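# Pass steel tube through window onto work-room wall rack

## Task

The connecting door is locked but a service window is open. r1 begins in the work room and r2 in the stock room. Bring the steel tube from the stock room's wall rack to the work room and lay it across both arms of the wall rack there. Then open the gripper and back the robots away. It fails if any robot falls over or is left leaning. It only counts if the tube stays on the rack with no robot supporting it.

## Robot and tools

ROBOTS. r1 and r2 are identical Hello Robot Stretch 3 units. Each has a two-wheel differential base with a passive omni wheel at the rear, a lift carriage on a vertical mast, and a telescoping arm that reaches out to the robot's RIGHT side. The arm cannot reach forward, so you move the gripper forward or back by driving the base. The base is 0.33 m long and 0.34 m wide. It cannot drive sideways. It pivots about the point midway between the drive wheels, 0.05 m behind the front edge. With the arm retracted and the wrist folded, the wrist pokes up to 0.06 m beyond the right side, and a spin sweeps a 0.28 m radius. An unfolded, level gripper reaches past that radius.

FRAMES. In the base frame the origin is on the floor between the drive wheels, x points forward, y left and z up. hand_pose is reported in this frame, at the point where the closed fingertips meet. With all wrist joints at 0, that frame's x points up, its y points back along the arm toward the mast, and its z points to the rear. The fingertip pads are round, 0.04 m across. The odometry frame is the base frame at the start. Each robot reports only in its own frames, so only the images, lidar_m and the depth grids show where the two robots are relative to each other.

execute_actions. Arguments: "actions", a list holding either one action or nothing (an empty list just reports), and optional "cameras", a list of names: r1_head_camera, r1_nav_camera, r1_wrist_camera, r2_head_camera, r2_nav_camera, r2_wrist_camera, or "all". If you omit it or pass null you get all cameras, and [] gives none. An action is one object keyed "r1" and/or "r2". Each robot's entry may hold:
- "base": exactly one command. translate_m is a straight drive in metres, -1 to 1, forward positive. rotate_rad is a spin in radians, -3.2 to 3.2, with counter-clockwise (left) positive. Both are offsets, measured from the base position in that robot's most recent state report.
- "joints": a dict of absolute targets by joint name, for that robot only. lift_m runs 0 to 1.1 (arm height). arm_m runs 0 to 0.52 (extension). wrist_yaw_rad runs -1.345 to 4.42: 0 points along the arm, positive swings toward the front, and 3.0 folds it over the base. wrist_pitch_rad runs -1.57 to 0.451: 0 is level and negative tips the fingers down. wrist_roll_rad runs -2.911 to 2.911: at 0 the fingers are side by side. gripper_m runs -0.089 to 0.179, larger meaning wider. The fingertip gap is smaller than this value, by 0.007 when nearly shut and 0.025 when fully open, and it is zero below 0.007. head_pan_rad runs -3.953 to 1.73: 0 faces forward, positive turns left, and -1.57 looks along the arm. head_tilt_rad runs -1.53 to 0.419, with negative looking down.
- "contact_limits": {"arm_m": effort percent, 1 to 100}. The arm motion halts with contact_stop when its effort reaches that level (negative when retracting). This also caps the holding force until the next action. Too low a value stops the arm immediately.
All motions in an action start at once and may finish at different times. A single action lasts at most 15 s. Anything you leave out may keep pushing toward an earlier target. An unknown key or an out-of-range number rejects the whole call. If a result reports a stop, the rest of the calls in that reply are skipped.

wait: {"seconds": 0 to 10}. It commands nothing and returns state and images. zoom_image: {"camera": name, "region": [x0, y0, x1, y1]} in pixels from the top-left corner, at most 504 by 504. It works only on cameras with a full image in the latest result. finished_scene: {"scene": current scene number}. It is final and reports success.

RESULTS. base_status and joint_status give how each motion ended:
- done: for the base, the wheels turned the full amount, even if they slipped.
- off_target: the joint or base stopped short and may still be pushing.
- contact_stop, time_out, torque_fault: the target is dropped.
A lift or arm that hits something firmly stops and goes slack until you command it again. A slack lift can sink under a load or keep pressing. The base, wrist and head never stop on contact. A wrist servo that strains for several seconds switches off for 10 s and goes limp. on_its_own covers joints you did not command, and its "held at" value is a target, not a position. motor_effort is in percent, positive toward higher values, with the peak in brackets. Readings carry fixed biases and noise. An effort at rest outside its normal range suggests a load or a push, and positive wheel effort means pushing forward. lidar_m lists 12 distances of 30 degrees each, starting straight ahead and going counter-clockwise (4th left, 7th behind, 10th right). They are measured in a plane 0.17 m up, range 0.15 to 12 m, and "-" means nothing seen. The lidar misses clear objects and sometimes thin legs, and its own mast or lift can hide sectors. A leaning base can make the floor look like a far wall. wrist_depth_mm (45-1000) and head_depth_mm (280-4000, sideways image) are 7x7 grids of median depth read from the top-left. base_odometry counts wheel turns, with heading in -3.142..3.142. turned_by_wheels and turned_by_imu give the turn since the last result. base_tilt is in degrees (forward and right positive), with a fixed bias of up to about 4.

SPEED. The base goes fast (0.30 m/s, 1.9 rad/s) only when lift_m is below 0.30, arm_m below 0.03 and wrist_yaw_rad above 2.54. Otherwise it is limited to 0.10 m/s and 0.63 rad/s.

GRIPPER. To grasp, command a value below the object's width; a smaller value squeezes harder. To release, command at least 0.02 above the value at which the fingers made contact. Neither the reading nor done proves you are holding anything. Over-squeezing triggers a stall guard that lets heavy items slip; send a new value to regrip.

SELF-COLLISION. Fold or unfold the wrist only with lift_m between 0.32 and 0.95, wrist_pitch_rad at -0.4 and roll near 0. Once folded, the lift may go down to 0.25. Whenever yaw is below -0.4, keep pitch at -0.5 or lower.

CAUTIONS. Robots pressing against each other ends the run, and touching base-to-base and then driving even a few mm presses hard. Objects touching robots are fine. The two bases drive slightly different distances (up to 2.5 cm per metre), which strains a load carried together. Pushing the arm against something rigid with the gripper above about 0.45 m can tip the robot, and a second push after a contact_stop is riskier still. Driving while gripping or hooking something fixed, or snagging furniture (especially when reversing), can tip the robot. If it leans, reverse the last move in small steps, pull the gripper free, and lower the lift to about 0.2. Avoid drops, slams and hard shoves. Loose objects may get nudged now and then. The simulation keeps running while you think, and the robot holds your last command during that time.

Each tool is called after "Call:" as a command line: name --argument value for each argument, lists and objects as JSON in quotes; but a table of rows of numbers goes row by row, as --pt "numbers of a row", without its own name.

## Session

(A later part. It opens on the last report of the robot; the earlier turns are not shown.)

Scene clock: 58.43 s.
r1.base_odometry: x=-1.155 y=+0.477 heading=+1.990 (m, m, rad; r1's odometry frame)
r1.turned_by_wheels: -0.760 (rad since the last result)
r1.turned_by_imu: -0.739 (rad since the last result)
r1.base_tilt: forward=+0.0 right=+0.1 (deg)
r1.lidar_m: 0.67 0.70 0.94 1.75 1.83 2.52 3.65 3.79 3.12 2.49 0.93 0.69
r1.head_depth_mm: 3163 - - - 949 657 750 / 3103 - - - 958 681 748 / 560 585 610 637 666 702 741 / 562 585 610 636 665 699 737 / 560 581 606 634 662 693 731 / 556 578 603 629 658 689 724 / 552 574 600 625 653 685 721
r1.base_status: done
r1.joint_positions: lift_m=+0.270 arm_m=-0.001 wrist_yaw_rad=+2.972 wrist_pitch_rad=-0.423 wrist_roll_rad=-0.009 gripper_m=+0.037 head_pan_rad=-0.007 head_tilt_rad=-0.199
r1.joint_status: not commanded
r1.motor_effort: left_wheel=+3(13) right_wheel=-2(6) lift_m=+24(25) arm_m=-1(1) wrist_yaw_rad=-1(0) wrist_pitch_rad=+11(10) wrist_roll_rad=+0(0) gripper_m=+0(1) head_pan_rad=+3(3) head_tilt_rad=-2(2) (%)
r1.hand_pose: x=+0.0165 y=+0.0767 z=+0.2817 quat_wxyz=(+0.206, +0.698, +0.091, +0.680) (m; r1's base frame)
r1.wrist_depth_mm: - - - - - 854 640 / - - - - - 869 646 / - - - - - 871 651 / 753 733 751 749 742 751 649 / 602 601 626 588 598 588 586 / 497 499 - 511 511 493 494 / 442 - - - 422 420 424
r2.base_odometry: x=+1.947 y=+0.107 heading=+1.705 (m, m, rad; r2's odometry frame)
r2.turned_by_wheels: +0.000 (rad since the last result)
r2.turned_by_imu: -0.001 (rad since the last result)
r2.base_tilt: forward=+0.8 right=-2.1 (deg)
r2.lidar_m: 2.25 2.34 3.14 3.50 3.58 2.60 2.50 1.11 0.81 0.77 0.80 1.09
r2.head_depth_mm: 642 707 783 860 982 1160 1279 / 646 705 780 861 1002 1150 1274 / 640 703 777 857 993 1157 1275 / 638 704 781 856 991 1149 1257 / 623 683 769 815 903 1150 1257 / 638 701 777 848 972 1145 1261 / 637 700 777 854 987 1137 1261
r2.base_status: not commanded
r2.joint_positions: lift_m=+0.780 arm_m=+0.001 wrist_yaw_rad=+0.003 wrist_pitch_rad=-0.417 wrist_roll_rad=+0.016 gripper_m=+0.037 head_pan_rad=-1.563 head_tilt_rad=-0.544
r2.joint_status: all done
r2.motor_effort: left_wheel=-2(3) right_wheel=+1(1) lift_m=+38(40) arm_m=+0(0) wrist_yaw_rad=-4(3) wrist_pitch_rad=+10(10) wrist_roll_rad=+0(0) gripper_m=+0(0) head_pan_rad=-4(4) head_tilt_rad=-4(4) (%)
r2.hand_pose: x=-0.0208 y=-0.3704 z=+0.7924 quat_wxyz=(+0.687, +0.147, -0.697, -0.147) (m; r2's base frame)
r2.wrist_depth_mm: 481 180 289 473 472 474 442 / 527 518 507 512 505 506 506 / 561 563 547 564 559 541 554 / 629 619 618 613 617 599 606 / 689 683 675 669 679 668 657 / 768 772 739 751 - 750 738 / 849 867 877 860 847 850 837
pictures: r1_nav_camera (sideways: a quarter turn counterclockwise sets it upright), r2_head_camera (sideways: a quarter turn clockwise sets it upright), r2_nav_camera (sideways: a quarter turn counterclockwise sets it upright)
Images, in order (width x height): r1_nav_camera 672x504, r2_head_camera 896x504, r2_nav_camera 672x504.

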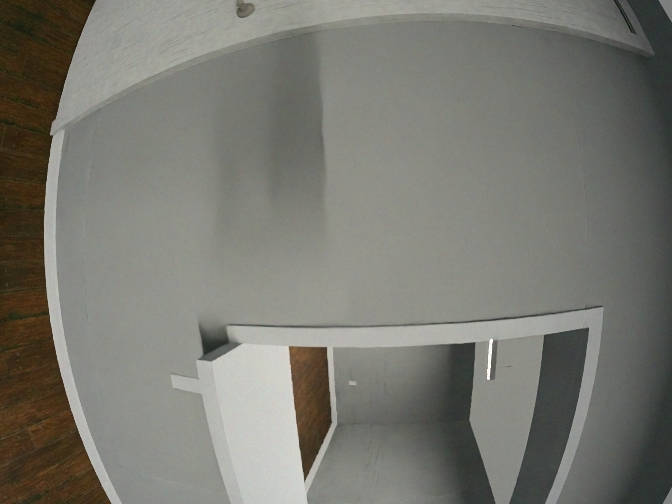

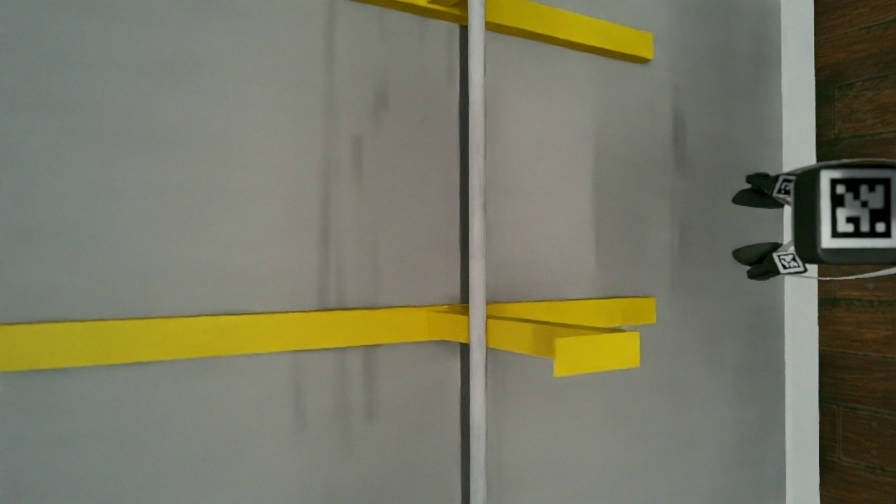

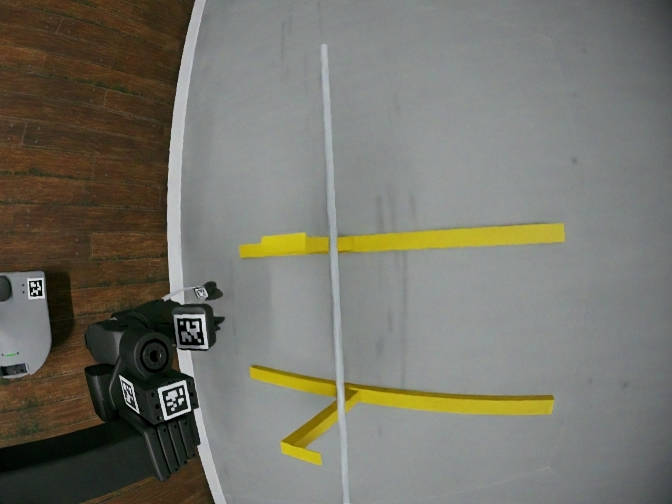

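Call:
execute_actions --actions '[{"r2":{"base":{"translate_m":-0.05},"joints":{"wrist_pitch_rad":0.02,"wrist_roll_rad":1.57,"gripper_m":0.09,"arm_m":0.08}},"r1":{"joints":{"lift_m":0.6,"head_pan_rad":-1.0,"head_tilt_rad":-0.6}}}]' --cameras '["r2_head_camera","r2_wrist_camera","r1_head_camera"]'

Scene clock: 69.27 s.
r1.base_odometry: x=-1.155 y=+0.477 heading=+1.990 (m, m, rad; r1's odometry frame)
r1.turned_by_wheels: +0.000 (rad since the last result)
r1.turned_by_imu: +0.001 (rad since the last result)
r1.base_tilt: forward=+0.0 right=+0.0 (deg)
r1.lidar_m: 0.67 0.70 0.93 1.75 1.82 2.52 3.64 3.80 3.13 2.49 0.93 0.69
r1.head_depth_mm: 2288 2731 2925 2251 1764 1463 1226 / 1702 1979 2369 2244 1771 1446 1232 / 1360 1528 1766 2019 1772 1450 1235 / 1124 1218 1365 1572 1682 1458 1241 / 1077 1193 1020 1282 1430 1430 1240 / 3395 3771 915 1074 1175 1301 1244 / 3659 - 924 757 1005 1100 1168
r1.base_status: not commanded
r1.joint_positions: lift_m=+0.600 arm_m=-0.001 wrist_yaw_rad=+2.972 wrist_pitch_rad=-0.423 wrist_roll_rad=-0.009 gripper_m=+0.037 head_pan_rad=-0.993 head_tilt_rad=-0.592
r1.joint_status: all done
r1.motor_effort: left_wheel=+3(3) right_wheel=-2(2) lift_m=+38(40) arm_m=-1(1) wrist_yaw_rad=+0(1) wrist_pitch_rad=+10(11) wrist_roll_rad=+0(0) gripper_m=+0(0) head_pan_rad=-2(34) head_tilt_rad=-3(35) (%)
r1.hand_pose: x=+0.0165 y=+0.0767 z=+0.6113 quat_wxyz=(+0.206, +0.698, +0.091, +0.680) (m; r1's base frame)
r1.wrist_depth_mm: - - - - - 844 629 / - - - - - 880 657 / - - - - - 884 654 / - - - - - 933 664 / - - - - - 925 691 / 912 891 - 885 916 844 687 / 768 778 763 768 756 755 683
r2.base_odometry: x=+1.954 y=+0.057 heading=+1.704 (m, m, rad; r2's odometry frame)
r2.turned_by_wheels: +0.000 (rad since the last result)
r2.turned_by_imu: -0.001 (rad since the last result)
r2.base_tilt: forward=+0.9 right=-2.1 (deg)
r2.lidar_m: 2.30 2.38 3.21 3.50 3.49 2.54 2.45 1.11 0.80 0.77 0.80 1.09
r2.head_depth_mm: 643 697 772 819 980 1144 - / 642 707 780 859 994 1129 - / 641 701 778 860 992 1131 - / 639 703 781 856 993 1117 1250 / 638 705 778 847 974 1152 1258 / 621 681 764 826 618 1143 1266 / 640 697 773 860 989 1133 1256
r2.base_status: done
r2.joint_positions: lift_m=+0.780 arm_m=+0.080 wrist_yaw_rad=+0.002 wrist_pitch_rad=-0.001 wrist_roll_rad=+1.569 gripper_m=+0.090 head_pan_rad=-1.563 head_tilt_rad=-0.544
r2.joint_status: all done
r2.motor_effort: left_wheel=-2(8) right_wheel=+1(2) lift_m=+39(38) arm_m=+4(2) wrist_yaw_rad=-3(4) wrist_pitch_rad=+11(12) wrist_roll_rad=+0(3) gripper_m=+1(89) head_pan_rad=-4(4) head_tilt_rad=-4(4) (%)
r2.hand_pose: x=-0.0207 y=-0.4809 z=+0.8936 quat_wxyz=(+0.001, +0.001, -1.000, -0.001) (m; r2's base frame)
r2.wrist_depth_mm: 431 432 428 423 419 417 411 / 443 442 438 435 430 424 420 / 453 448 446 442 444 438 434 / 468 466 459 453 452 446 445 / 485 472 470 460 467 468 453 / 463 459 459 451 449 445 444 / 508 499 498 491 490 482 479
pictures: r1_head_camera (sideways: a quarter turn clockwise sets it upright), r2_head_camera (sideways: a quarter turn clockwise sets it upright), r2_wrist_camera
Images, in order (width x height): r1_head_camera 896x504, r2_head_camera 896x504, r2_wrist_camera 644x364.

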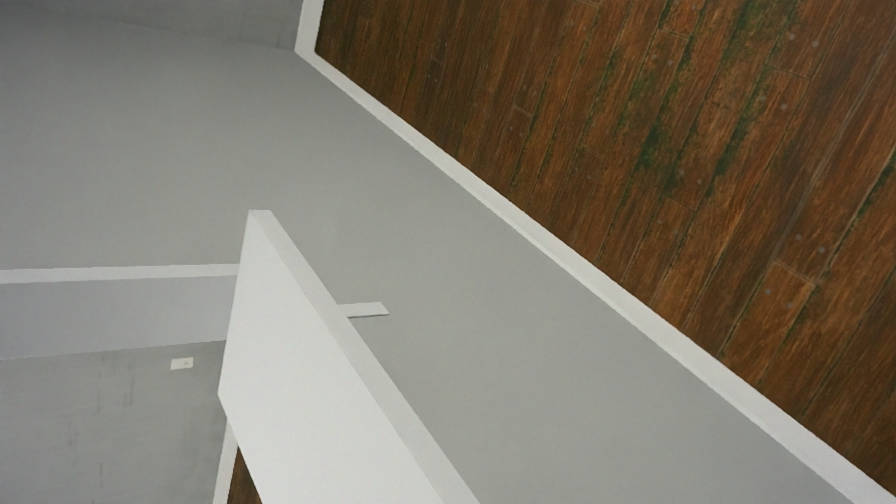

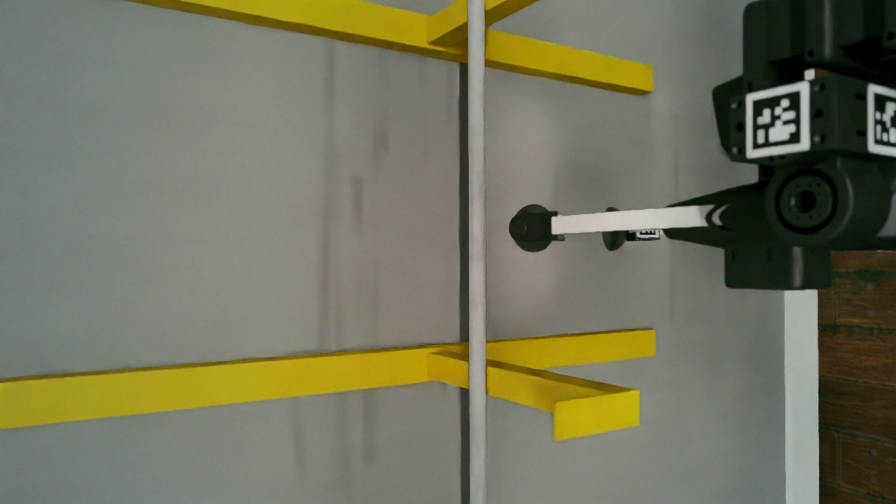

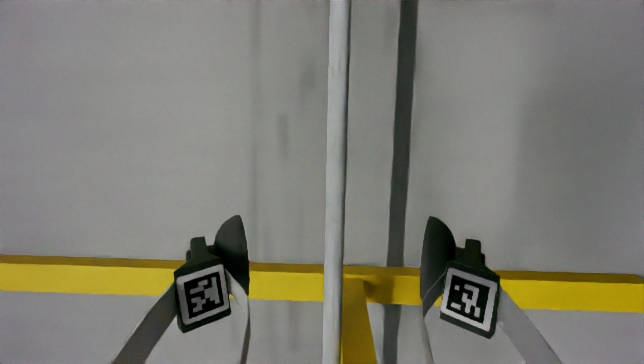

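Call:
execute_actions --actions '[{"r2":{"joints":{"arm_m":0.22}},"r1":{"joints":{"lift_m":0.8,"wrist_yaw_rad":0}}}]' --cameras '["r2_head_camera","r2_wrist_camera"]'

Scene clock: 79.23 s.
r1.base_odometry: x=-1.155 y=+0.477 heading=+1.990 (m, m, rad; r1's odometry frame)
r1.turned_by_wheels: +0.000 (rad since the last result)
r1.turned_by_imu: +0.001 (rad since the last result)
r1.base_tilt: forward=-0.1 right=-0.1 (deg)
r1.lidar_m: 0.67 0.70 0.93 1.75 1.82 2.53 3.66 3.80 3.12 2.49 0.94 0.69
r1.head_depth_mm: 2297 2724 2970 2254 1756 1488 1244 / 1705 1985 2382 2253 1758 1452 1226 / 1363 1524 1757 2005 1764 1455 1232 / 1131 1209 1373 1576 1680 1457 1243 / 1079 1198 1023 1276 1429 1430 1238 / 3457 3682 921 1077 1181 1301 1241 / 3600 - 922 757 1008 1094 1177
r1.base_status: not commanded
r1.joint_positions: lift_m=+0.800 arm_m=-0.001 wrist_yaw_rad=+0.004 wrist_pitch_rad=-0.423 wrist_roll_rad=-0.009 gripper_m=+0.037 head_pan_rad=-0.993 head_tilt_rad=-0.592
r1.joint_status: all done
r1.motor_effort: left_wheel=+3(3) right_wheel=-2(2) lift_m=+38(40) arm_m=-1(1) wrist_yaw_rad=-2(3) wrist_pitch_rad=+10(10) wrist_roll_rad=+0(0) gripper_m=+0(0) head_pan_rad=-2(2) head_tilt_rad=-5(4) (%)
r1.hand_pose: x=-0.0207 y=-0.3676 z=+0.8113 quat_wxyz=(+0.695, +0.151, -0.687, -0.147) (m; r1's base frame)
r1.wrist_depth_mm: 782 - - - - - - / 812 - - - - - - / 789 - - - - - - / 805 - - - - - - / 793 - - - - - - / 807 - - - - - - / 800 975 931 981 971 996 989
r2.base_odometry: x=+1.954 y=+0.057 heading=+1.704 (m, m, rad; r2's odometry frame)
r2.turned_by_wheels: +0.000 (rad since the last result)
r2.turned_by_imu: -0.001 (rad since the last result)
r2.base_tilt: forward=+0.9 right=-2.1 (deg)
r2.lidar_m: 2.30 2.38 3.20 3.51 3.49 2.55 2.45 1.11 0.81 0.77 0.80 1.09
r2.head_depth_mm: 643 698 773 819 973 - - / 644 708 781 862 948 - 1266 / 639 703 780 862 959 - 1274 / 642 699 779 852 954 1190 1271 / 642 703 778 848 975 1144 1258 / 622 681 768 825 618 1148 1259 / 636 702 776 853 988 1138 1260
r2.base_status: not commanded
r2.joint_positions: lift_m=+0.780 arm_m=+0.220 wrist_yaw_rad=+0.002 wrist_pitch_rad=-0.001 wrist_roll_rad=+1.570 gripper_m=+0.090 head_pan_rad=-1.563 head_tilt_rad=-0.544
r2.joint_status: all done
r2.motor_effort: left_wheel=-2(2) right_wheel=+1(1) lift_m=+38(38) arm_m=+3(1) wrist_yaw_rad=-2(3) wrist_pitch_rad=+11(12) wrist_roll_rad=+1(1) gripper_m=+1(1) head_pan_rad=-4(4) head_tilt_rad=-4(4) (%)
r2.hand_pose: x=-0.0208 y=-0.6209 z=+0.8938 quat_wxyz=(+0.001, +0.001, -1.000, -0.001) (m; r2's base frame)
r2.wrist_depth_mm: 302 299 298 294 293 289 288 / 308 307 304 299 300 296 296 / 320 315 312 307 307 305 301 / 328 325 321 314 316 311 308 / 332 330 330 322 325 320 318 / 345 340 337 331 332 327 325 / 323 322 320 317 320 312 324
pictures: r2_head_camera (sideways: a quarter turn clockwise sets it upright), r2_wrist_camera
Images, in order (width x height): r2_head_camera 896x504, r2_wrist_camera 644x364.

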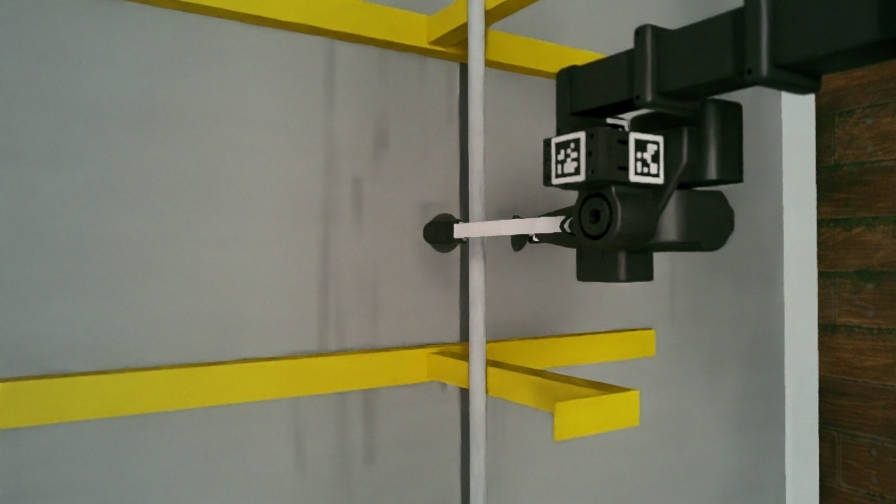

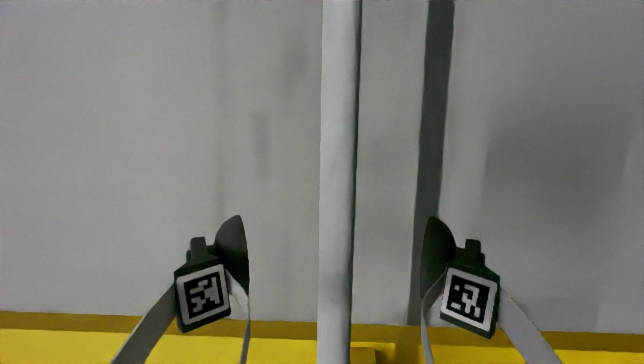

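Call:
execute_actions --actions '[{"r2":{"joints":{"arm_m":0.24,"gripper_m":0.045}},"r1":{"joints":{"wrist_pitch_rad":0.02,"wrist_roll_rad":1.57,"gripper_m":0.09}}}]' --cameras '["r2_head_camera","r2_wrist_camera"]'

Call:
zoom_image --camera "r2_head_camera" --region '[380,170,580,300]'

Scene clock: 85.83 s.
r1.base_odometry: x=-1.155 y=+0.477 heading=+1.990 (m, m, rad; r1's odometry frame)
r1.turned_by_wheels: +0.000 (rad since the last result)
r1.turned_by_imu: +0.001 (rad since the last result)
r1.base_tilt: forward=-0.1 right=+0.0 (deg)
r1.lidar_m: 0.67 0.70 0.93 1.76 1.83 2.52 3.65 3.82 3.13 2.48 0.94 0.69
r1.head_depth_mm: 2279 2708 2953 2240 1767 1451 1289 / 1691 1982 2354 2248 1759 1462 1227 / 1358 1532 1753 2026 1780 1456 1240 / 1128 1215 1371 1577 1688 1456 1231 / 1081 1195 1025 1275 1427 1432 1235 / 3388 3708 918 1072 1178 1299 1244 / 3635 - 923 760 1007 1097 1170
r1.base_status: not commanded
r1.joint_positions: lift_m=+0.800 arm_m=-0.001 wrist_yaw_rad=+0.004 wrist_pitch_rad=-0.008 wrist_roll_rad=+1.565 gripper_m=+0.090 head_pan_rad=-0.993 head_tilt_rad=-0.592
r1.joint_status: all done
r1.motor_effort: left_wheel=+3(3) right_wheel=-2(2) lift_m=+38(38) arm_m=-1(1) wrist_yaw_rad=-2(1) wrist_pitch_rad=+13(11) wrist_roll_rad=+2(4) gripper_m=+0(99) head_pan_rad=-2(3) head_tilt_rad=-5(5) (%)
r1.hand_pose: x=-0.0205 y=-0.3999 z=+0.9120 quat_wxyz=(+0.003, +0.002, -1.000, -0.004) (m; r1's base frame)
r1.wrist_depth_mm: - - - - - - - / - - - - - - - / - - - - - - - / - - - - - - - / - - - - - - - / - - - - - - - / - - - - - - -
r2.base_odometry: x=+1.954 y=+0.057 heading=+1.704 (m, m, rad; r2's odometry frame)
r2.turned_by_wheels: +0.000 (rad since the last result)
r2.turned_by_imu: -0.001 (rad since the last result)
r2.base_tilt: forward=+0.9 right=-2.0 (deg)
r2.lidar_m: 2.30 2.38 3.22 3.50 3.50 2.54 2.45 1.11 0.81 0.77 0.80 1.09
r2.head_depth_mm: 643 696 770 816 979 - - / 642 707 786 858 - 1214 1269 / 641 703 777 861 - 1215 1277 / 641 703 777 844 954 1177 1260 / 638 701 777 848 973 1152 1268 / 620 682 764 826 617 1150 1253 / 637 700 776 853 991 1139 1262
r2.base_status: not commanded
r2.joint_positions: lift_m=+0.780 arm_m=+0.240 wrist_yaw_rad=+0.002 wrist_pitch_rad=-0.001 wrist_roll_rad=+1.570 gripper_m=+0.045 head_pan_rad=-1.563 head_tilt_rad=-0.544
r2.joint_status: all done
r2.motor_effort: left_wheel=-3(3) right_wheel=+1(1) lift_m=+38(38) arm_m=+3(2) wrist_yaw_rad=-2(2) wrist_pitch_rad=+11(11) wrist_roll_rad=+0(0) gripper_m=-1(90) head_pan_rad=-4(4) head_tilt_rad=-4(4) (%)
r2.hand_pose: x=-0.0208 y=-0.6409 z=+0.8938 quat_wxyz=(+0.001, +0.001, -1.000, -0.001) (m; r2's base frame)
r2.wrist_depth_mm: 284 280 277 135 274 273 270 / 290 286 285 139 281 281 275 / 297 295 292 286 288 286 284 / 304 302 300 296 294 293 290 / 313 311 308 301 300 300 297 / 323 320 317 229 - 309 305 / 308 311 301 293 305 314 311
pictures: r2_head_camera (sideways: a quarter turn clockwise sets it upright), r2_wrist_camera
Images, in order (width x height): r2_head_camera 896x504, r2_wrist_camera 644x364.

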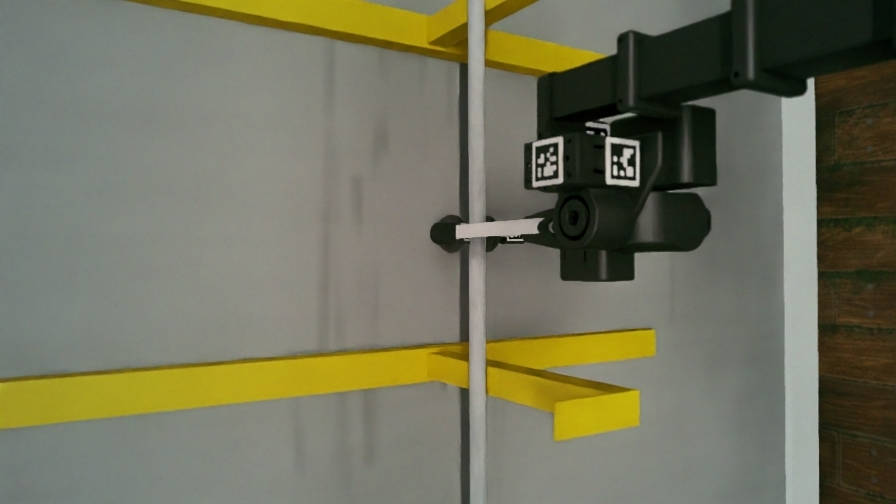

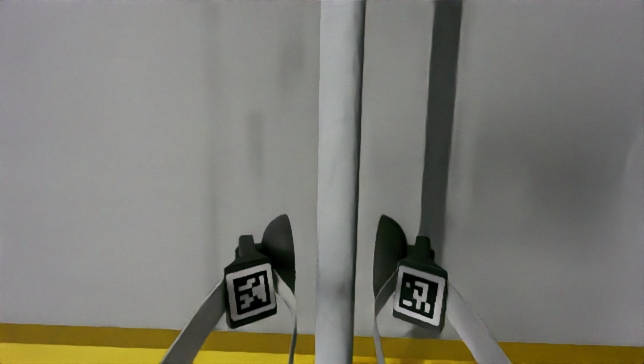

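Region (380, 170, 580, 300) of r2_head_camera's 896x504 image, scaled by 2.520, with more detail than that image has; it fills the top 328 rows of this view, and the rest is white.

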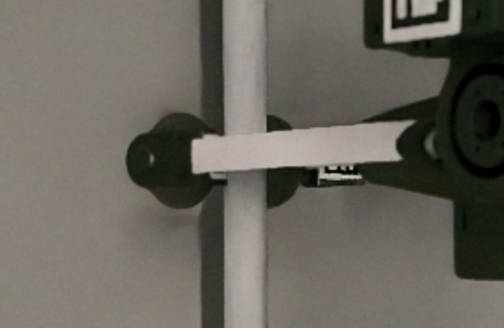

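Call:
execute_actions --actions '[{"r2":{"joints":{"arm_m":0.232,"gripper_m":-0.03}}}]' --cameras '["r2_head_camera","r2_wrist_camera"]'

Call:
zoom_image --camera "r2_head_camera" --region '[380,170,580,300]'

Scene clock: 91.33 s.
r1.base_odometry: x=-1.155 y=+0.477 heading=+1.990 (m, m, rad; r1's odometry frame)
r1.turned_by_wheels: +0.000 (rad since the last result)
r1.turned_by_imu: +0.000 (rad since the last result)
r1.base_tilt: forward=+0.0 right=-0.1 (deg)
r1.lidar_m: 0.67 0.70 0.93 1.75 1.83 2.53 3.65 3.81 3.13 2.49 0.94 0.69
r1.head_depth_mm: 2287 2730 2918 2243 1756 1452 1282 / 1696 1967 2380 2265 1777 1454 1232 / 1356 1532 1758 2006 1785 1443 1232 / 1132 1209 1370 1572 1692 1462 1241 / 1081 1193 1022 1278 1430 1435 1239 / 3400 3712 920 1073 1180 1304 1242 / 3652 - 926 758 1008 1099 1180
r1.base_status: not commanded
r1.joint_positions: lift_m=+0.800 arm_m=-0.001 wrist_yaw_rad=+0.004 wrist_pitch_rad=-0.008 wrist_roll_rad=+1.565 gripper_m=+0.090 head_pan_rad=-0.993 head_tilt_rad=-0.592
r1.joint_status: not commanded
r1.motor_effort: left_wheel=+3(3) right_wheel=-2(2) lift_m=+38(37) arm_m=-1(1) wrist_yaw_rad=-2(1) wrist_pitch_rad=+12(12) wrist_roll_rad=+2(2) gripper_m=+0(0) head_pan_rad=-2(2) head_tilt_rad=-4(5) (%)
r1.hand_pose: x=-0.0205 y=-0.3999 z=+0.9121 quat_wxyz=(+0.003, +0.002, -1.000, -0.004) (m; r1's base frame)
r1.wrist_depth_mm: - - - - - - - / - - - - - - - / - - - - - - - / - - - - - - - / - - - - - - - / - - - - - - - / - - - - - - -
r2.base_odometry: x=+1.954 y=+0.057 heading=+1.704 (m, m, rad; r2's odometry frame)
r2.turned_by_wheels: +0.000 (rad since the last result)
r2.turned_by_imu: -0.001 (rad since the last result)
r2.base_tilt: forward=+0.9 right=-2.1 (deg)
r2.lidar_m: 2.30 2.39 3.20 3.51 3.48 2.54 2.45 1.11 0.81 0.77 0.80 1.09
r2.head_depth_mm: 645 698 773 819 986 - - / 644 705 783 861 949 - 1264 / 642 703 779 861 - 1208 1266 / 640 704 779 845 956 1172 1265 / 640 702 775 850 968 1145 1272 / 620 684 763 826 617 1139 1260 / 638 699 776 854 986 1135 1267
r2.base_status: not commanded
r2.joint_positions: lift_m=+0.780 arm_m=+0.232 wrist_yaw_rad=+0.002 wrist_pitch_rad=-0.002 wrist_roll_rad=+1.574 gripper_m=-0.029 head_pan_rad=-1.563 head_tilt_rad=-0.544
r2.joint_status: all done
r2.motor_effort: left_wheel=-2(3) right_wheel=+1(1) lift_m=+38(38) arm_m=-4(2) wrist_yaw_rad=-2(3) wrist_pitch_rad=+12(13) wrist_roll_rad=-2(2) gripper_m=-24(100) head_pan_rad=-4(3) head_tilt_rad=-4(4) (%)
r2.hand_pose: x=-0.0208 y=-0.6335 z=+0.8934 quat_wxyz=(-0.001, +0.001, -1.000, -0.001) (m; r2's base frame)
r2.wrist_depth_mm: 290 288 284 142 280 276 276 / 297 293 292 287 289 288 283 / 306 304 301 293 293 290 291 / 311 310 307 303 302 299 298 / 320 318 316 152 308 307 306 / 330 326 323 155 316 315 313 / 313 314 313 301 307 322 316
pictures: r2_head_camera (sideways: a quarter turn clockwise sets it upright), r2_wrist_camera
Images, in order (width x height): r2_head_camera 896x504, r2_wrist_camera 644x364.

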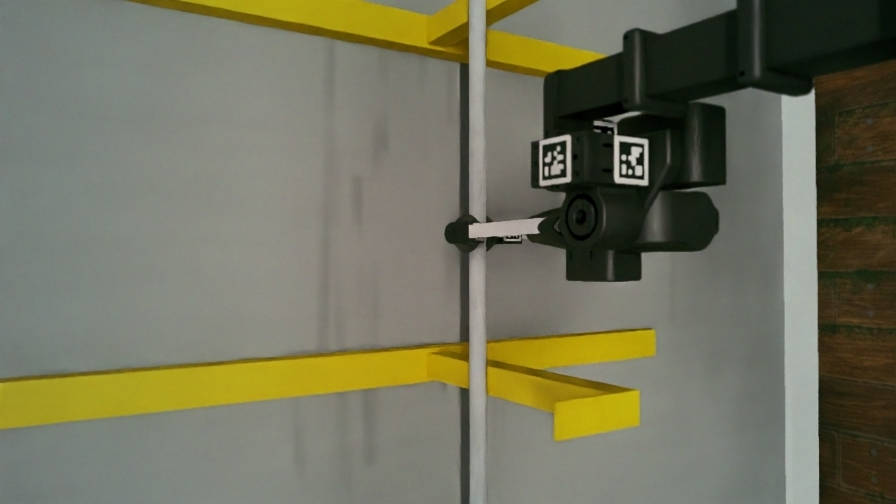

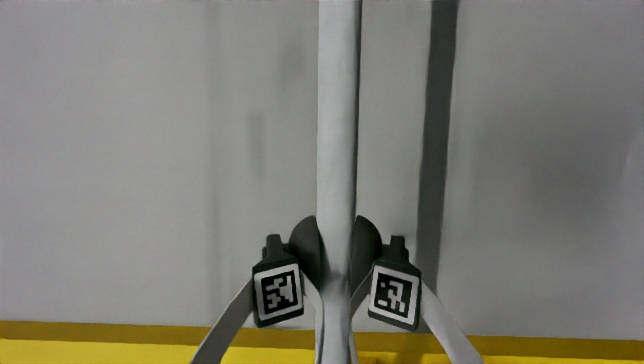

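Region (380, 170, 580, 300) of r2_head_camera's 896x504 image, scaled by 2.520, with more detail than that image has; it fills the top 328 rows of this view, and the rest is white.

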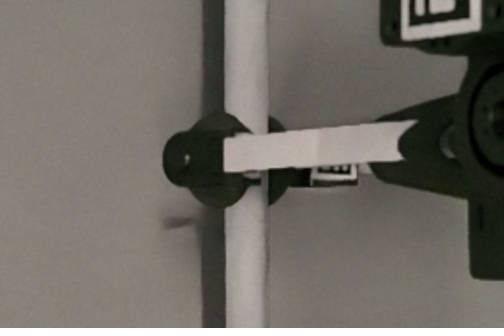

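Centred. Test lift; roll effort shows balance.

Call:
execute_actions --actions '[{"r2":{"joints":{"lift_m":0.82}}}]' --cameras '["r2_head_camera","r2_wrist_camera","r2_nav_camera"]'

Scene clock: 93.73 s.
r1.base_odometry: x=-1.155 y=+0.477 heading=+1.990 (m, m, rad; r1's odometry frame)
r1.turned_by_wheels: +0.000 (rad since the last result)
r1.turned_by_imu: +0.000 (rad since the last result)
r1.base_tilt: forward=+0.0 right=+0.1 (deg)
r1.lidar_m: 0.67 0.70 0.93 1.75 1.83 2.52 3.65 3.82 3.12 2.49 0.93 0.69
r1.head_depth_mm: 2288 2694 2943 2247 1770 1450 1291 / 1705 1979 2373 2239 1768 1452 1234 / 1351 1531 1758 2028 1778 1461 1237 / 1131 1216 1370 1583 1693 1467 1237 / 1078 1192 1024 1276 1429 1429 1239 / 3386 3729 920 1078 1181 1298 1243 / 3611 - 924 759 1002 1097 1178
r1.base_status: not commanded
r1.joint_positions: lift_m=+0.800 arm_m=-0.001 wrist_yaw_rad=+0.004 wrist_pitch_rad=-0.008 wrist_roll_rad=+1.565 gripper_m=+0.090 head_pan_rad=-0.993 head_tilt_rad=-0.592
r1.joint_status: not commanded
r1.motor_effort: left_wheel=+3(3) right_wheel=-2(2) lift_m=+37(37) arm_m=-1(1) wrist_yaw_rad=-2(3) wrist_pitch_rad=+12(13) wrist_roll_rad=+2(2) gripper_m=+1(0) head_pan_rad=-3(2) head_tilt_rad=-4(5) (%)
r1.hand_pose: x=-0.0205 y=-0.3999 z=+0.9121 quat_wxyz=(+0.003, +0.002, -1.000, -0.004) (m; r1's base frame)
r1.wrist_depth_mm: - - - - - - - / - - - - - - - / - - - - - - - / - - - - - - - / - - - - - - - / - - - - - - - / - - - - - - -
r2.base_odometry: x=+1.954 y=+0.057 heading=+1.704 (m, m, rad; r2's odometry frame)
r2.turned_by_wheels: +0.000 (rad since the last result)
r2.turned_by_imu: -0.001 (rad since the last result)
r2.base_tilt: forward=+0.9 right=-2.1 (deg)
r2.lidar_m: 2.30 2.39 3.21 3.52 3.49 2.54 2.45 1.11 0.81 0.77 0.80 1.09
r2.head_depth_mm: 642 699 772 827 960 - 1262 / 643 706 785 846 - 1184 1283 / 641 702 776 845 - 1180 1263 / 638 704 777 847 - 1163 1268 / 639 704 777 853 977 1146 1257 / 621 684 765 826 618 1143 1257 / 638 697 773 851 985 1139 1258
r2.base_status: not commanded
r2.joint_positions: lift_m=+0.819 arm_m=+0.232 wrist_yaw_rad=+0.002 wrist_pitch_rad=-0.053 wrist_roll_rad=+1.574 gripper_m=-0.029 head_pan_rad=-1.563 head_tilt_rad=-0.544
r2.joint_status: all done
r2.on_its_own: wrist_pitch_rad is at rest, and its effort (+38) is outside its rest range (-20 to +32)
r2.motor_effort: left_wheel=-3(3) right_wheel=+1(1) lift_m=+43(43) arm_m=-3(4) wrist_yaw_rad=-2(2) wrist_pitch_rad=+38(41) wrist_roll_rad=-2(2) gripper_m=-27(27) head_pan_rad=-4(4) head_tilt_rad=-4(4) (%)
r2.hand_pose: x=-0.0208 y=-0.6319 z=+0.9201 quat_wxyz=(-0.001, +0.001, -1.000, -0.027) (m; r2's base frame)
r2.wrist_depth_mm: 281 280 283 282 285 286 289 / 287 287 289 287 291 295 296 / 292 294 298 296 299 302 304 / 300 302 301 301 309 311 312 / 309 311 312 152 315 317 319 / 316 315 320 154 323 326 327 / 313 314 316 301 305 322 323
pictures: r2_head_camera (sideways: a quarter turn clockwise sets it upright), r2_nav_camera (sideways: a quarter turn counterclockwise sets it upright), r2_wrist_camera
Images, in order (width x height): r2_head_camera 896x504, r2_nav_camera 672x504, r2_wrist_camera 644x364.

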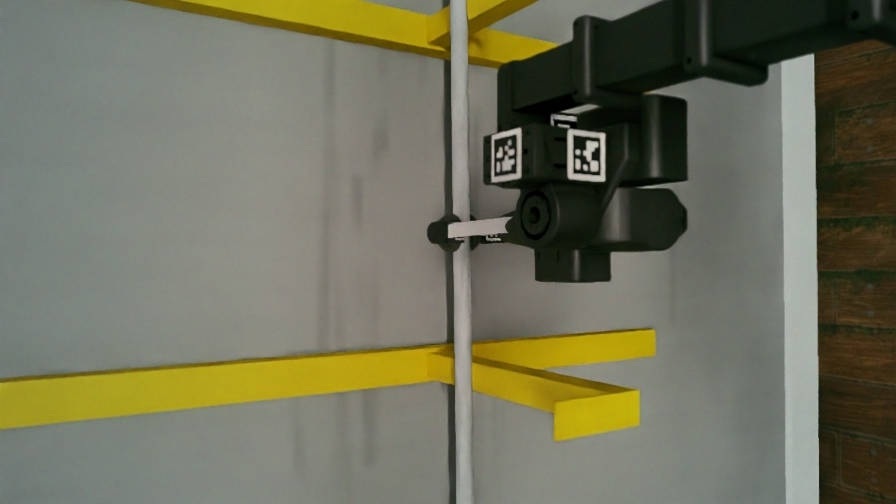

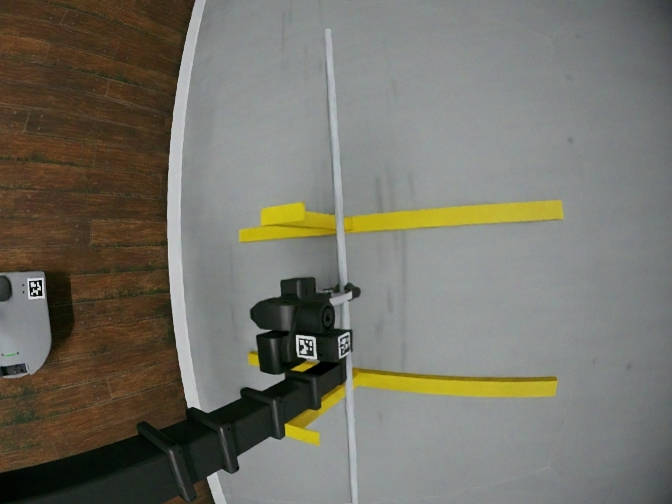

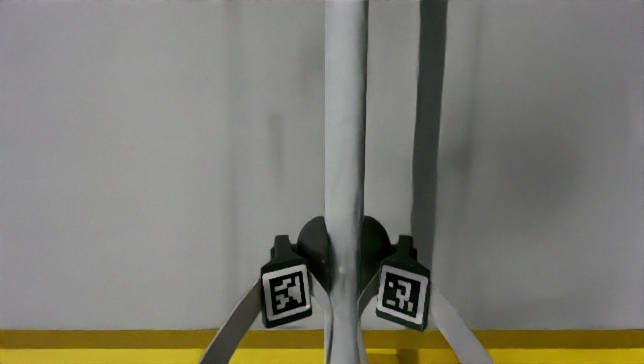

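Call:
execute_actions --actions '[{"r2":{"joints":{"lift_m":0.93}}}]' --cameras '[]'

Call:
execute_actions --actions '[{"r2":{"joints":{"lift_m":1.06,"arm_m":0.0}}}]' --cameras '[]'

Call:
execute_actions --actions '[{"r2":{"base":{"rotate_rad":-0.4},"joints":{"wrist_pitch_rad":-0.55}}}]' --cameras '["r2_head_camera","r2_wrist_camera","r2_nav_camera"]'

Scene clock: 103.67 s.
r1.base_odometry: x=-1.155 y=+0.477 heading=+1.990 (m, m, rad; r1's odometry frame)
r1.turned_by_wheels: +0.000 (rad since the last result)
r1.turned_by_imu: +0.001 (rad since the last result)
r1.base_tilt: forward=+0.0 right=+0.0 (deg)
r1.lidar_m: 0.67 0.70 0.93 1.75 1.82 2.52 3.63 3.80 3.12 2.49 0.94 0.69
r1.head_depth_mm: 2272 2706 2933 2253 1763 1448 1286 / 1707 2001 2396 2265 1773 1451 1235 / 1354 1529 1744 2022 1767 1462 1238 / 1126 1210 1374 1576 1691 1459 1239 / 1082 1193 1026 1282 1438 1431 1235 / 3430 3728 919 1076 1183 1298 1242 / 3635 - 923 759 1007 1098 1170
r1.base_status: not commanded
r1.joint_positions: lift_m=+0.800 arm_m=-0.001 wrist_yaw_rad=+0.004 wrist_pitch_rad=-0.008 wrist_roll_rad=+1.565 gripper_m=+0.090 head_pan_rad=-0.993 head_tilt_rad=-0.592
r1.joint_status: not commanded
r1.motor_effort: left_wheel=+3(3) right_wheel=-2(2) lift_m=+38(37) arm_m=-1(1) wrist_yaw_rad=-2(2) wrist_pitch_rad=+13(12) wrist_roll_rad=+2(2) gripper_m=+0(1) head_pan_rad=-2(3) head_tilt_rad=-5(4) (%)
r1.hand_pose: x=-0.0205 y=-0.3999 z=+0.9121 quat_wxyz=(+0.003, +0.002, -1.000, -0.004) (m; r1's base frame)
r1.wrist_depth_mm: - - - - - - - / - - - - - - - / - - - - - - - / - - - - - - - / - - - - - - - / - - - - - - - / - - - - - - -
r2.base_odometry: x=+1.954 y=+0.057 heading=+1.704 (m, m, rad; r2's odometry frame)
r2.turned_by_wheels: +0.000 (rad since the last result)
r2.turned_by_imu: -0.002 (rad since the last result)
r2.base_tilt: forward=+0.9 right=-2.1 (deg)
r2.lidar_m: 2.30 2.39 3.22 3.51 3.51 2.54 2.45 1.11 0.81 0.77 0.80 1.09
r2.head_depth_mm: 641 698 757 - 980 1160 1281 / 640 705 770 - 1018 1153 1275 / 638 706 765 - 1017 1161 1262 / 638 701 769 843 1003 1149 1266 / 640 704 764 865 972 1144 1269 / 621 682 731 840 617 1151 1254 / 636 699 762 869 987 1138 1257
r2.base_status: not commanded
r2.joint_positions: lift_m=+0.929 arm_m=+0.232 wrist_yaw_rad=+0.002 wrist_pitch_rad=-0.054 wrist_roll_rad=+1.574 gripper_m=-0.029 head_pan_rad=-1.563 head_tilt_rad=-0.544
r2.joint_status: all done
r2.on_its_own: wrist_pitch_rad is at rest, and its effort (+38) is outside its rest range (-20 to +32)
r2.motor_effort: left_wheel=-3(3) right_wheel=+1(1) lift_m=+42(43) arm_m=-3(3) wrist_yaw_rad=-3(2) wrist_pitch_rad=+38(39) wrist_roll_rad=-2(2) gripper_m=-27(26) head_pan_rad=-4(4) head_tilt_rad=-4(4) (%)
r2.hand_pose: x=-0.0208 y=-0.6318 z=+1.0299 quat_wxyz=(-0.001, +0.001, -1.000, -0.027) (m; r2's base frame)
r2.wrist_depth_mm: 282 282 284 280 286 288 288 / 287 285 288 287 293 294 296 / 293 296 297 293 301 302 304 / 302 302 302 301 307 310 312 / 310 310 312 152 317 316 317 / 317 318 320 153 328 326 327 / 311 314 314 303 307 321 324
pictures: none
No camera images: the call's "cameras" was empty. Leave "cameras" out to get every camera's image.

Scene clock: 106.60 s.
r1.base_odometry: x=-1.155 y=+0.477 heading=+1.990 (m, m, rad; r1's odometry frame)
r1.turned_by_wheels: +0.000 (rad since the last result)
r1.turned_by_imu: +0.000 (rad since the last result)
r1.base_tilt: forward=+0.0 right=+0.0 (deg)
r1.lidar_m: 0.67 0.70 0.94 1.75 1.82 2.52 3.65 3.79 3.11 2.49 0.93 0.69
r1.head_depth_mm: 2278 2731 2946 2243 1755 1449 1289 / 1708 1994 2373 2232 1778 1448 1232 / 1358 1521 1754 2026 1766 1451 1241 / 1128 1213 1376 1576 1682 1458 1237 / 1081 1187 1021 1279 1434 1433 1234 / 3370 3704 917 1077 1182 1299 1237 / 3653 - 924 757 1003 1099 1177
r1.base_status: not commanded
r1.joint_positions: lift_m=+0.800 arm_m=-0.001 wrist_yaw_rad=+0.004 wrist_pitch_rad=-0.008 wrist_roll_rad=+1.565 gripper_m=+0.090 head_pan_rad=-0.993 head_tilt_rad=-0.592
r1.joint_status: not commanded
r1.motor_effort: left_wheel=+3(3) right_wheel=-2(2) lift_m=+37(37) arm_m=-1(1) wrist_yaw_rad=-1(1) wrist_pitch_rad=+12(13) wrist_roll_rad=+2(2) gripper_m=+0(0) head_pan_rad=-2(2) head_tilt_rad=-4(5) (%)
r1.hand_pose: x=-0.0205 y=-0.3999 z=+0.9121 quat_wxyz=(+0.003, +0.002, -1.000, -0.004) (m; r1's base frame)
r1.wrist_depth_mm: - - - - - - - / - - - - - - - / - - - - - - - / - - - - - - - / - - - - - - - / - - - - - - - / - - - - - - -
r2.base_odometry: x=+1.954 y=+0.057 heading=+1.704 (m, m, rad; r2's odometry frame)
r2.turned_by_wheels: +0.000 (rad since the last result)
r2.turned_by_imu: -0.001 (rad since the last result)
r2.base_tilt: forward=+0.8 right=-2.1 (deg)
r2.lidar_m: 2.30 2.38 3.20 3.51 3.51 2.55 2.45 1.11 0.81 0.77 0.80 1.09
r2.head_depth_mm: 643 699 - - - - 1252 / 642 700 - - - - 1233 / 641 704 - - - - 1232 / 641 704 756 - - 1152 1268 / 639 703 755 841 989 1153 1258 / 620 683 736 837 618 1146 1258 / 638 701 752 867 987 1139 1265
r2.base_status: not commanded
r2.joint_positions: lift_m=+1.059 arm_m=+0.001 wrist_yaw_rad=+0.002 wrist_pitch_rad=-0.054 wrist_roll_rad=+1.574 gripper_m=-0.029 head_pan_rad=-1.563 head_tilt_rad=-0.544
r2.joint_status: all done
r2.on_its_own: wrist_pitch_rad is at rest, and its effort (+39) is outside its rest range (-20 to +32)
r2.motor_effort: left_wheel=-3(3) right_wheel=+1(1) lift_m=+42(45) arm_m=-4(4) wrist_yaw_rad=-2(3) wrist_pitch_rad=+39(39) wrist_roll_rad=-2(2) gripper_m=-27(27) head_pan_rad=-4(4) head_tilt_rad=-4(4) (%)
r2.hand_pose: x=-0.0209 y=-0.4008 z=+1.1599 quat_wxyz=(-0.001, +0.001, -1.000, -0.028) (m; r2's base frame)
r2.wrist_depth_mm: 489 486 491 488 498 503 507 / 494 506 501 506 508 514 518 / 506 509 517 517 525 527 531 / 529 530 532 531 538 539 543 / 532 540 542 152 550 552 556 / 552 550 560 154 569 535 541 / 564 568 573 571 584 579 364
pictures: none
No camera images: the call's "cameras" was empty. Leave "cameras" out to get every camera's image.

Scene clock: 108.20 s.
r1.base_odometry: x=-1.155 y=+0.477 heading=+1.990 (m, m, rad; r1's odometry frame)
r1.turned_by_wheels: +0.000 (rad since the last result)
r1.turned_by_imu: +0.000 (rad since the last result)
r1.base_tilt: forward=+0.0 right=+0.1 (deg)
r1.lidar_m: 0.67 0.70 0.93 1.75 1.83 2.52 3.65 3.80 3.11 2.49 0.94 0.69
r1.head_depth_mm: 2267 2724 2929 2235 1762 1446 1289 / 1705 1980 2369 2249 1782 1458 1231 / 1357 1545 1763 2015 1766 1457 1240 / 1127 1212 1371 1577 1686 1456 1240 / 1075 1191 1026 1278 1431 1425 1236 / 3416 3711 919 1079 1181 1300 1239 / 3593 - 925 759 1005 1097 1179
r1.base_status: not commanded
r1.joint_positions: lift_m=+0.800 arm_m=-0.001 wrist_yaw_rad=+0.004 wrist_pitch_rad=-0.008 wrist_roll_rad=+1.565 gripper_m=+0.090 head_pan_rad=-0.993 head_tilt_rad=-0.592
r1.joint_status: not commanded
r1.motor_effort: left_wheel=+3(3) right_wheel=-2(2) lift_m=+38(37) arm_m=-1(1) wrist_yaw_rad=-3(1) wrist_pitch_rad=+13(12) wrist_roll_rad=+2(2) gripper_m=+0(1) head_pan_rad=-2(2) head_tilt_rad=-4(5) (%)
r1.hand_pose: x=-0.0205 y=-0.3999 z=+0.9121 quat_wxyz=(+0.003, +0.002, -1.000, -0.004) (m; r1's base frame)
r1.wrist_depth_mm: - - - - - - - / - - - - - - - / - - - - - - - / - - - - - - - / - - - - - - - / - - - - - - - / - - - - - - -
r2.base_odometry: x=+1.954 y=+0.057 heading=+1.305 (m, m, rad; r2's odometry frame)
r2.turned_by_wheels: -0.400 (rad since the last result)
r2.turned_by_imu: -0.406 (rad since the last result)
r2.base_tilt: forward=+0.9 right=-2.1 (deg)
r2.lidar_m: 1.25 2.30 2.48 3.56 3.53 3.13 2.48 2.13 0.99 0.78 0.77 0.83
r2.head_depth_mm: 799 892 - - - - - / 765 842 - - - - - / 731 806 - - - - - / 698 765 841 899 980 - 1280 / 661 725 806 901 968 1197 1268 / 648 706 776 861 938 1105 1225 / 624 678 743 823 893 1036 1185
r2.base_status: done
r2.joint_positions: lift_m=+1.059 arm_m=+0.001 wrist_yaw_rad=-0.001 wrist_pitch_rad=-0.604 wrist_roll_rad=+1.574 gripper_m=-0.029 head_pan_rad=-1.563 head_tilt_rad=-0.544
r2.joint_status: wrist_pitch_rad off_target (ended at -0.604, target -0.550)
r2.motor_effort: left_wheel=+2(8) right_wheel=-2(5) lift_m=+42(42) arm_m=-2(4) wrist_yaw_rad=+1(2) wrist_pitch_rad=+28(38) wrist_roll_rad=-2(2) gripper_m=-26(27) head_pan_rad=-4(3) head_tilt_rad=-4(4) (%)
r2.hand_pose: x=-0.0216 y=-0.3433 z=+1.0325 quat_wxyz=(-0.001, -0.001, -0.955, -0.298) (m; r2's base frame)
r2.wrist_depth_mm: 546 615 700 771 - - 869 / 522 578 666 738 953 - 863 / 508 566 652 343 907 - 899 / 488 543 609 475 852 - 908 / 470 526 602 152 835 - 911 / 466 511 566 155 833 933 913 / 453 497 555 604 711 888 928
pictures: r2_head_camera (sideways: a quarter turn clockwise sets it upright), r2_nav_camera (sideways: a quarter turn counterclockwise sets it upright), r2_wrist_camera
Images, in order (width x height): r2_head_camera 896x504, r2_nav_camera 672x504, r2_wrist_camera 644x364.

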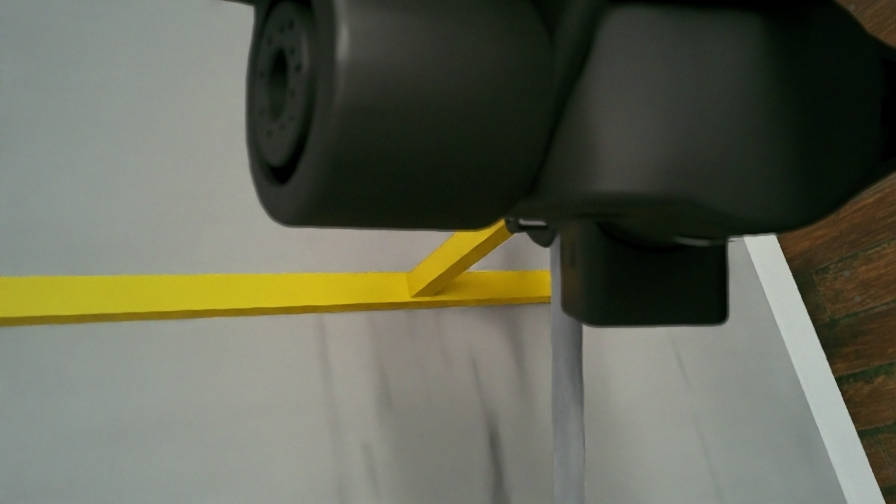

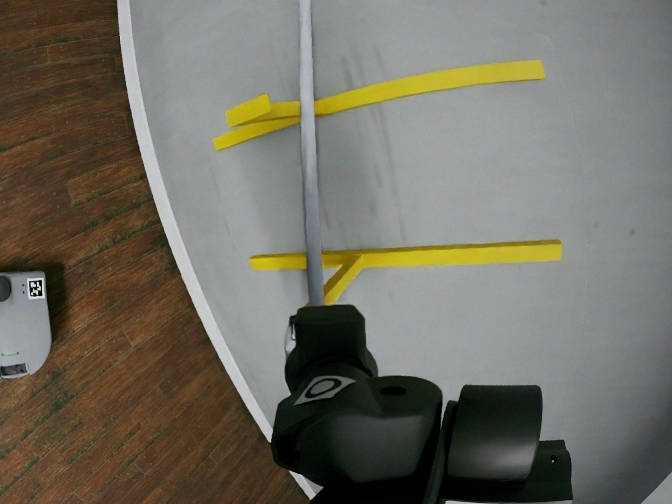

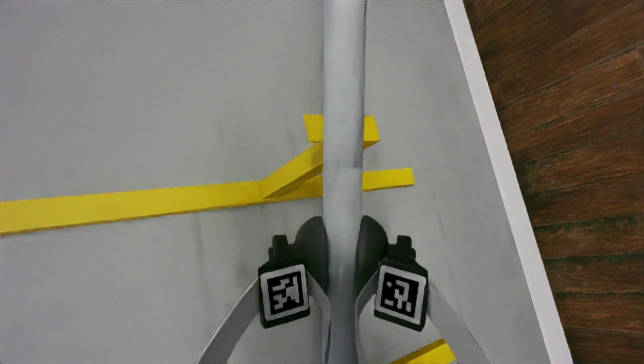

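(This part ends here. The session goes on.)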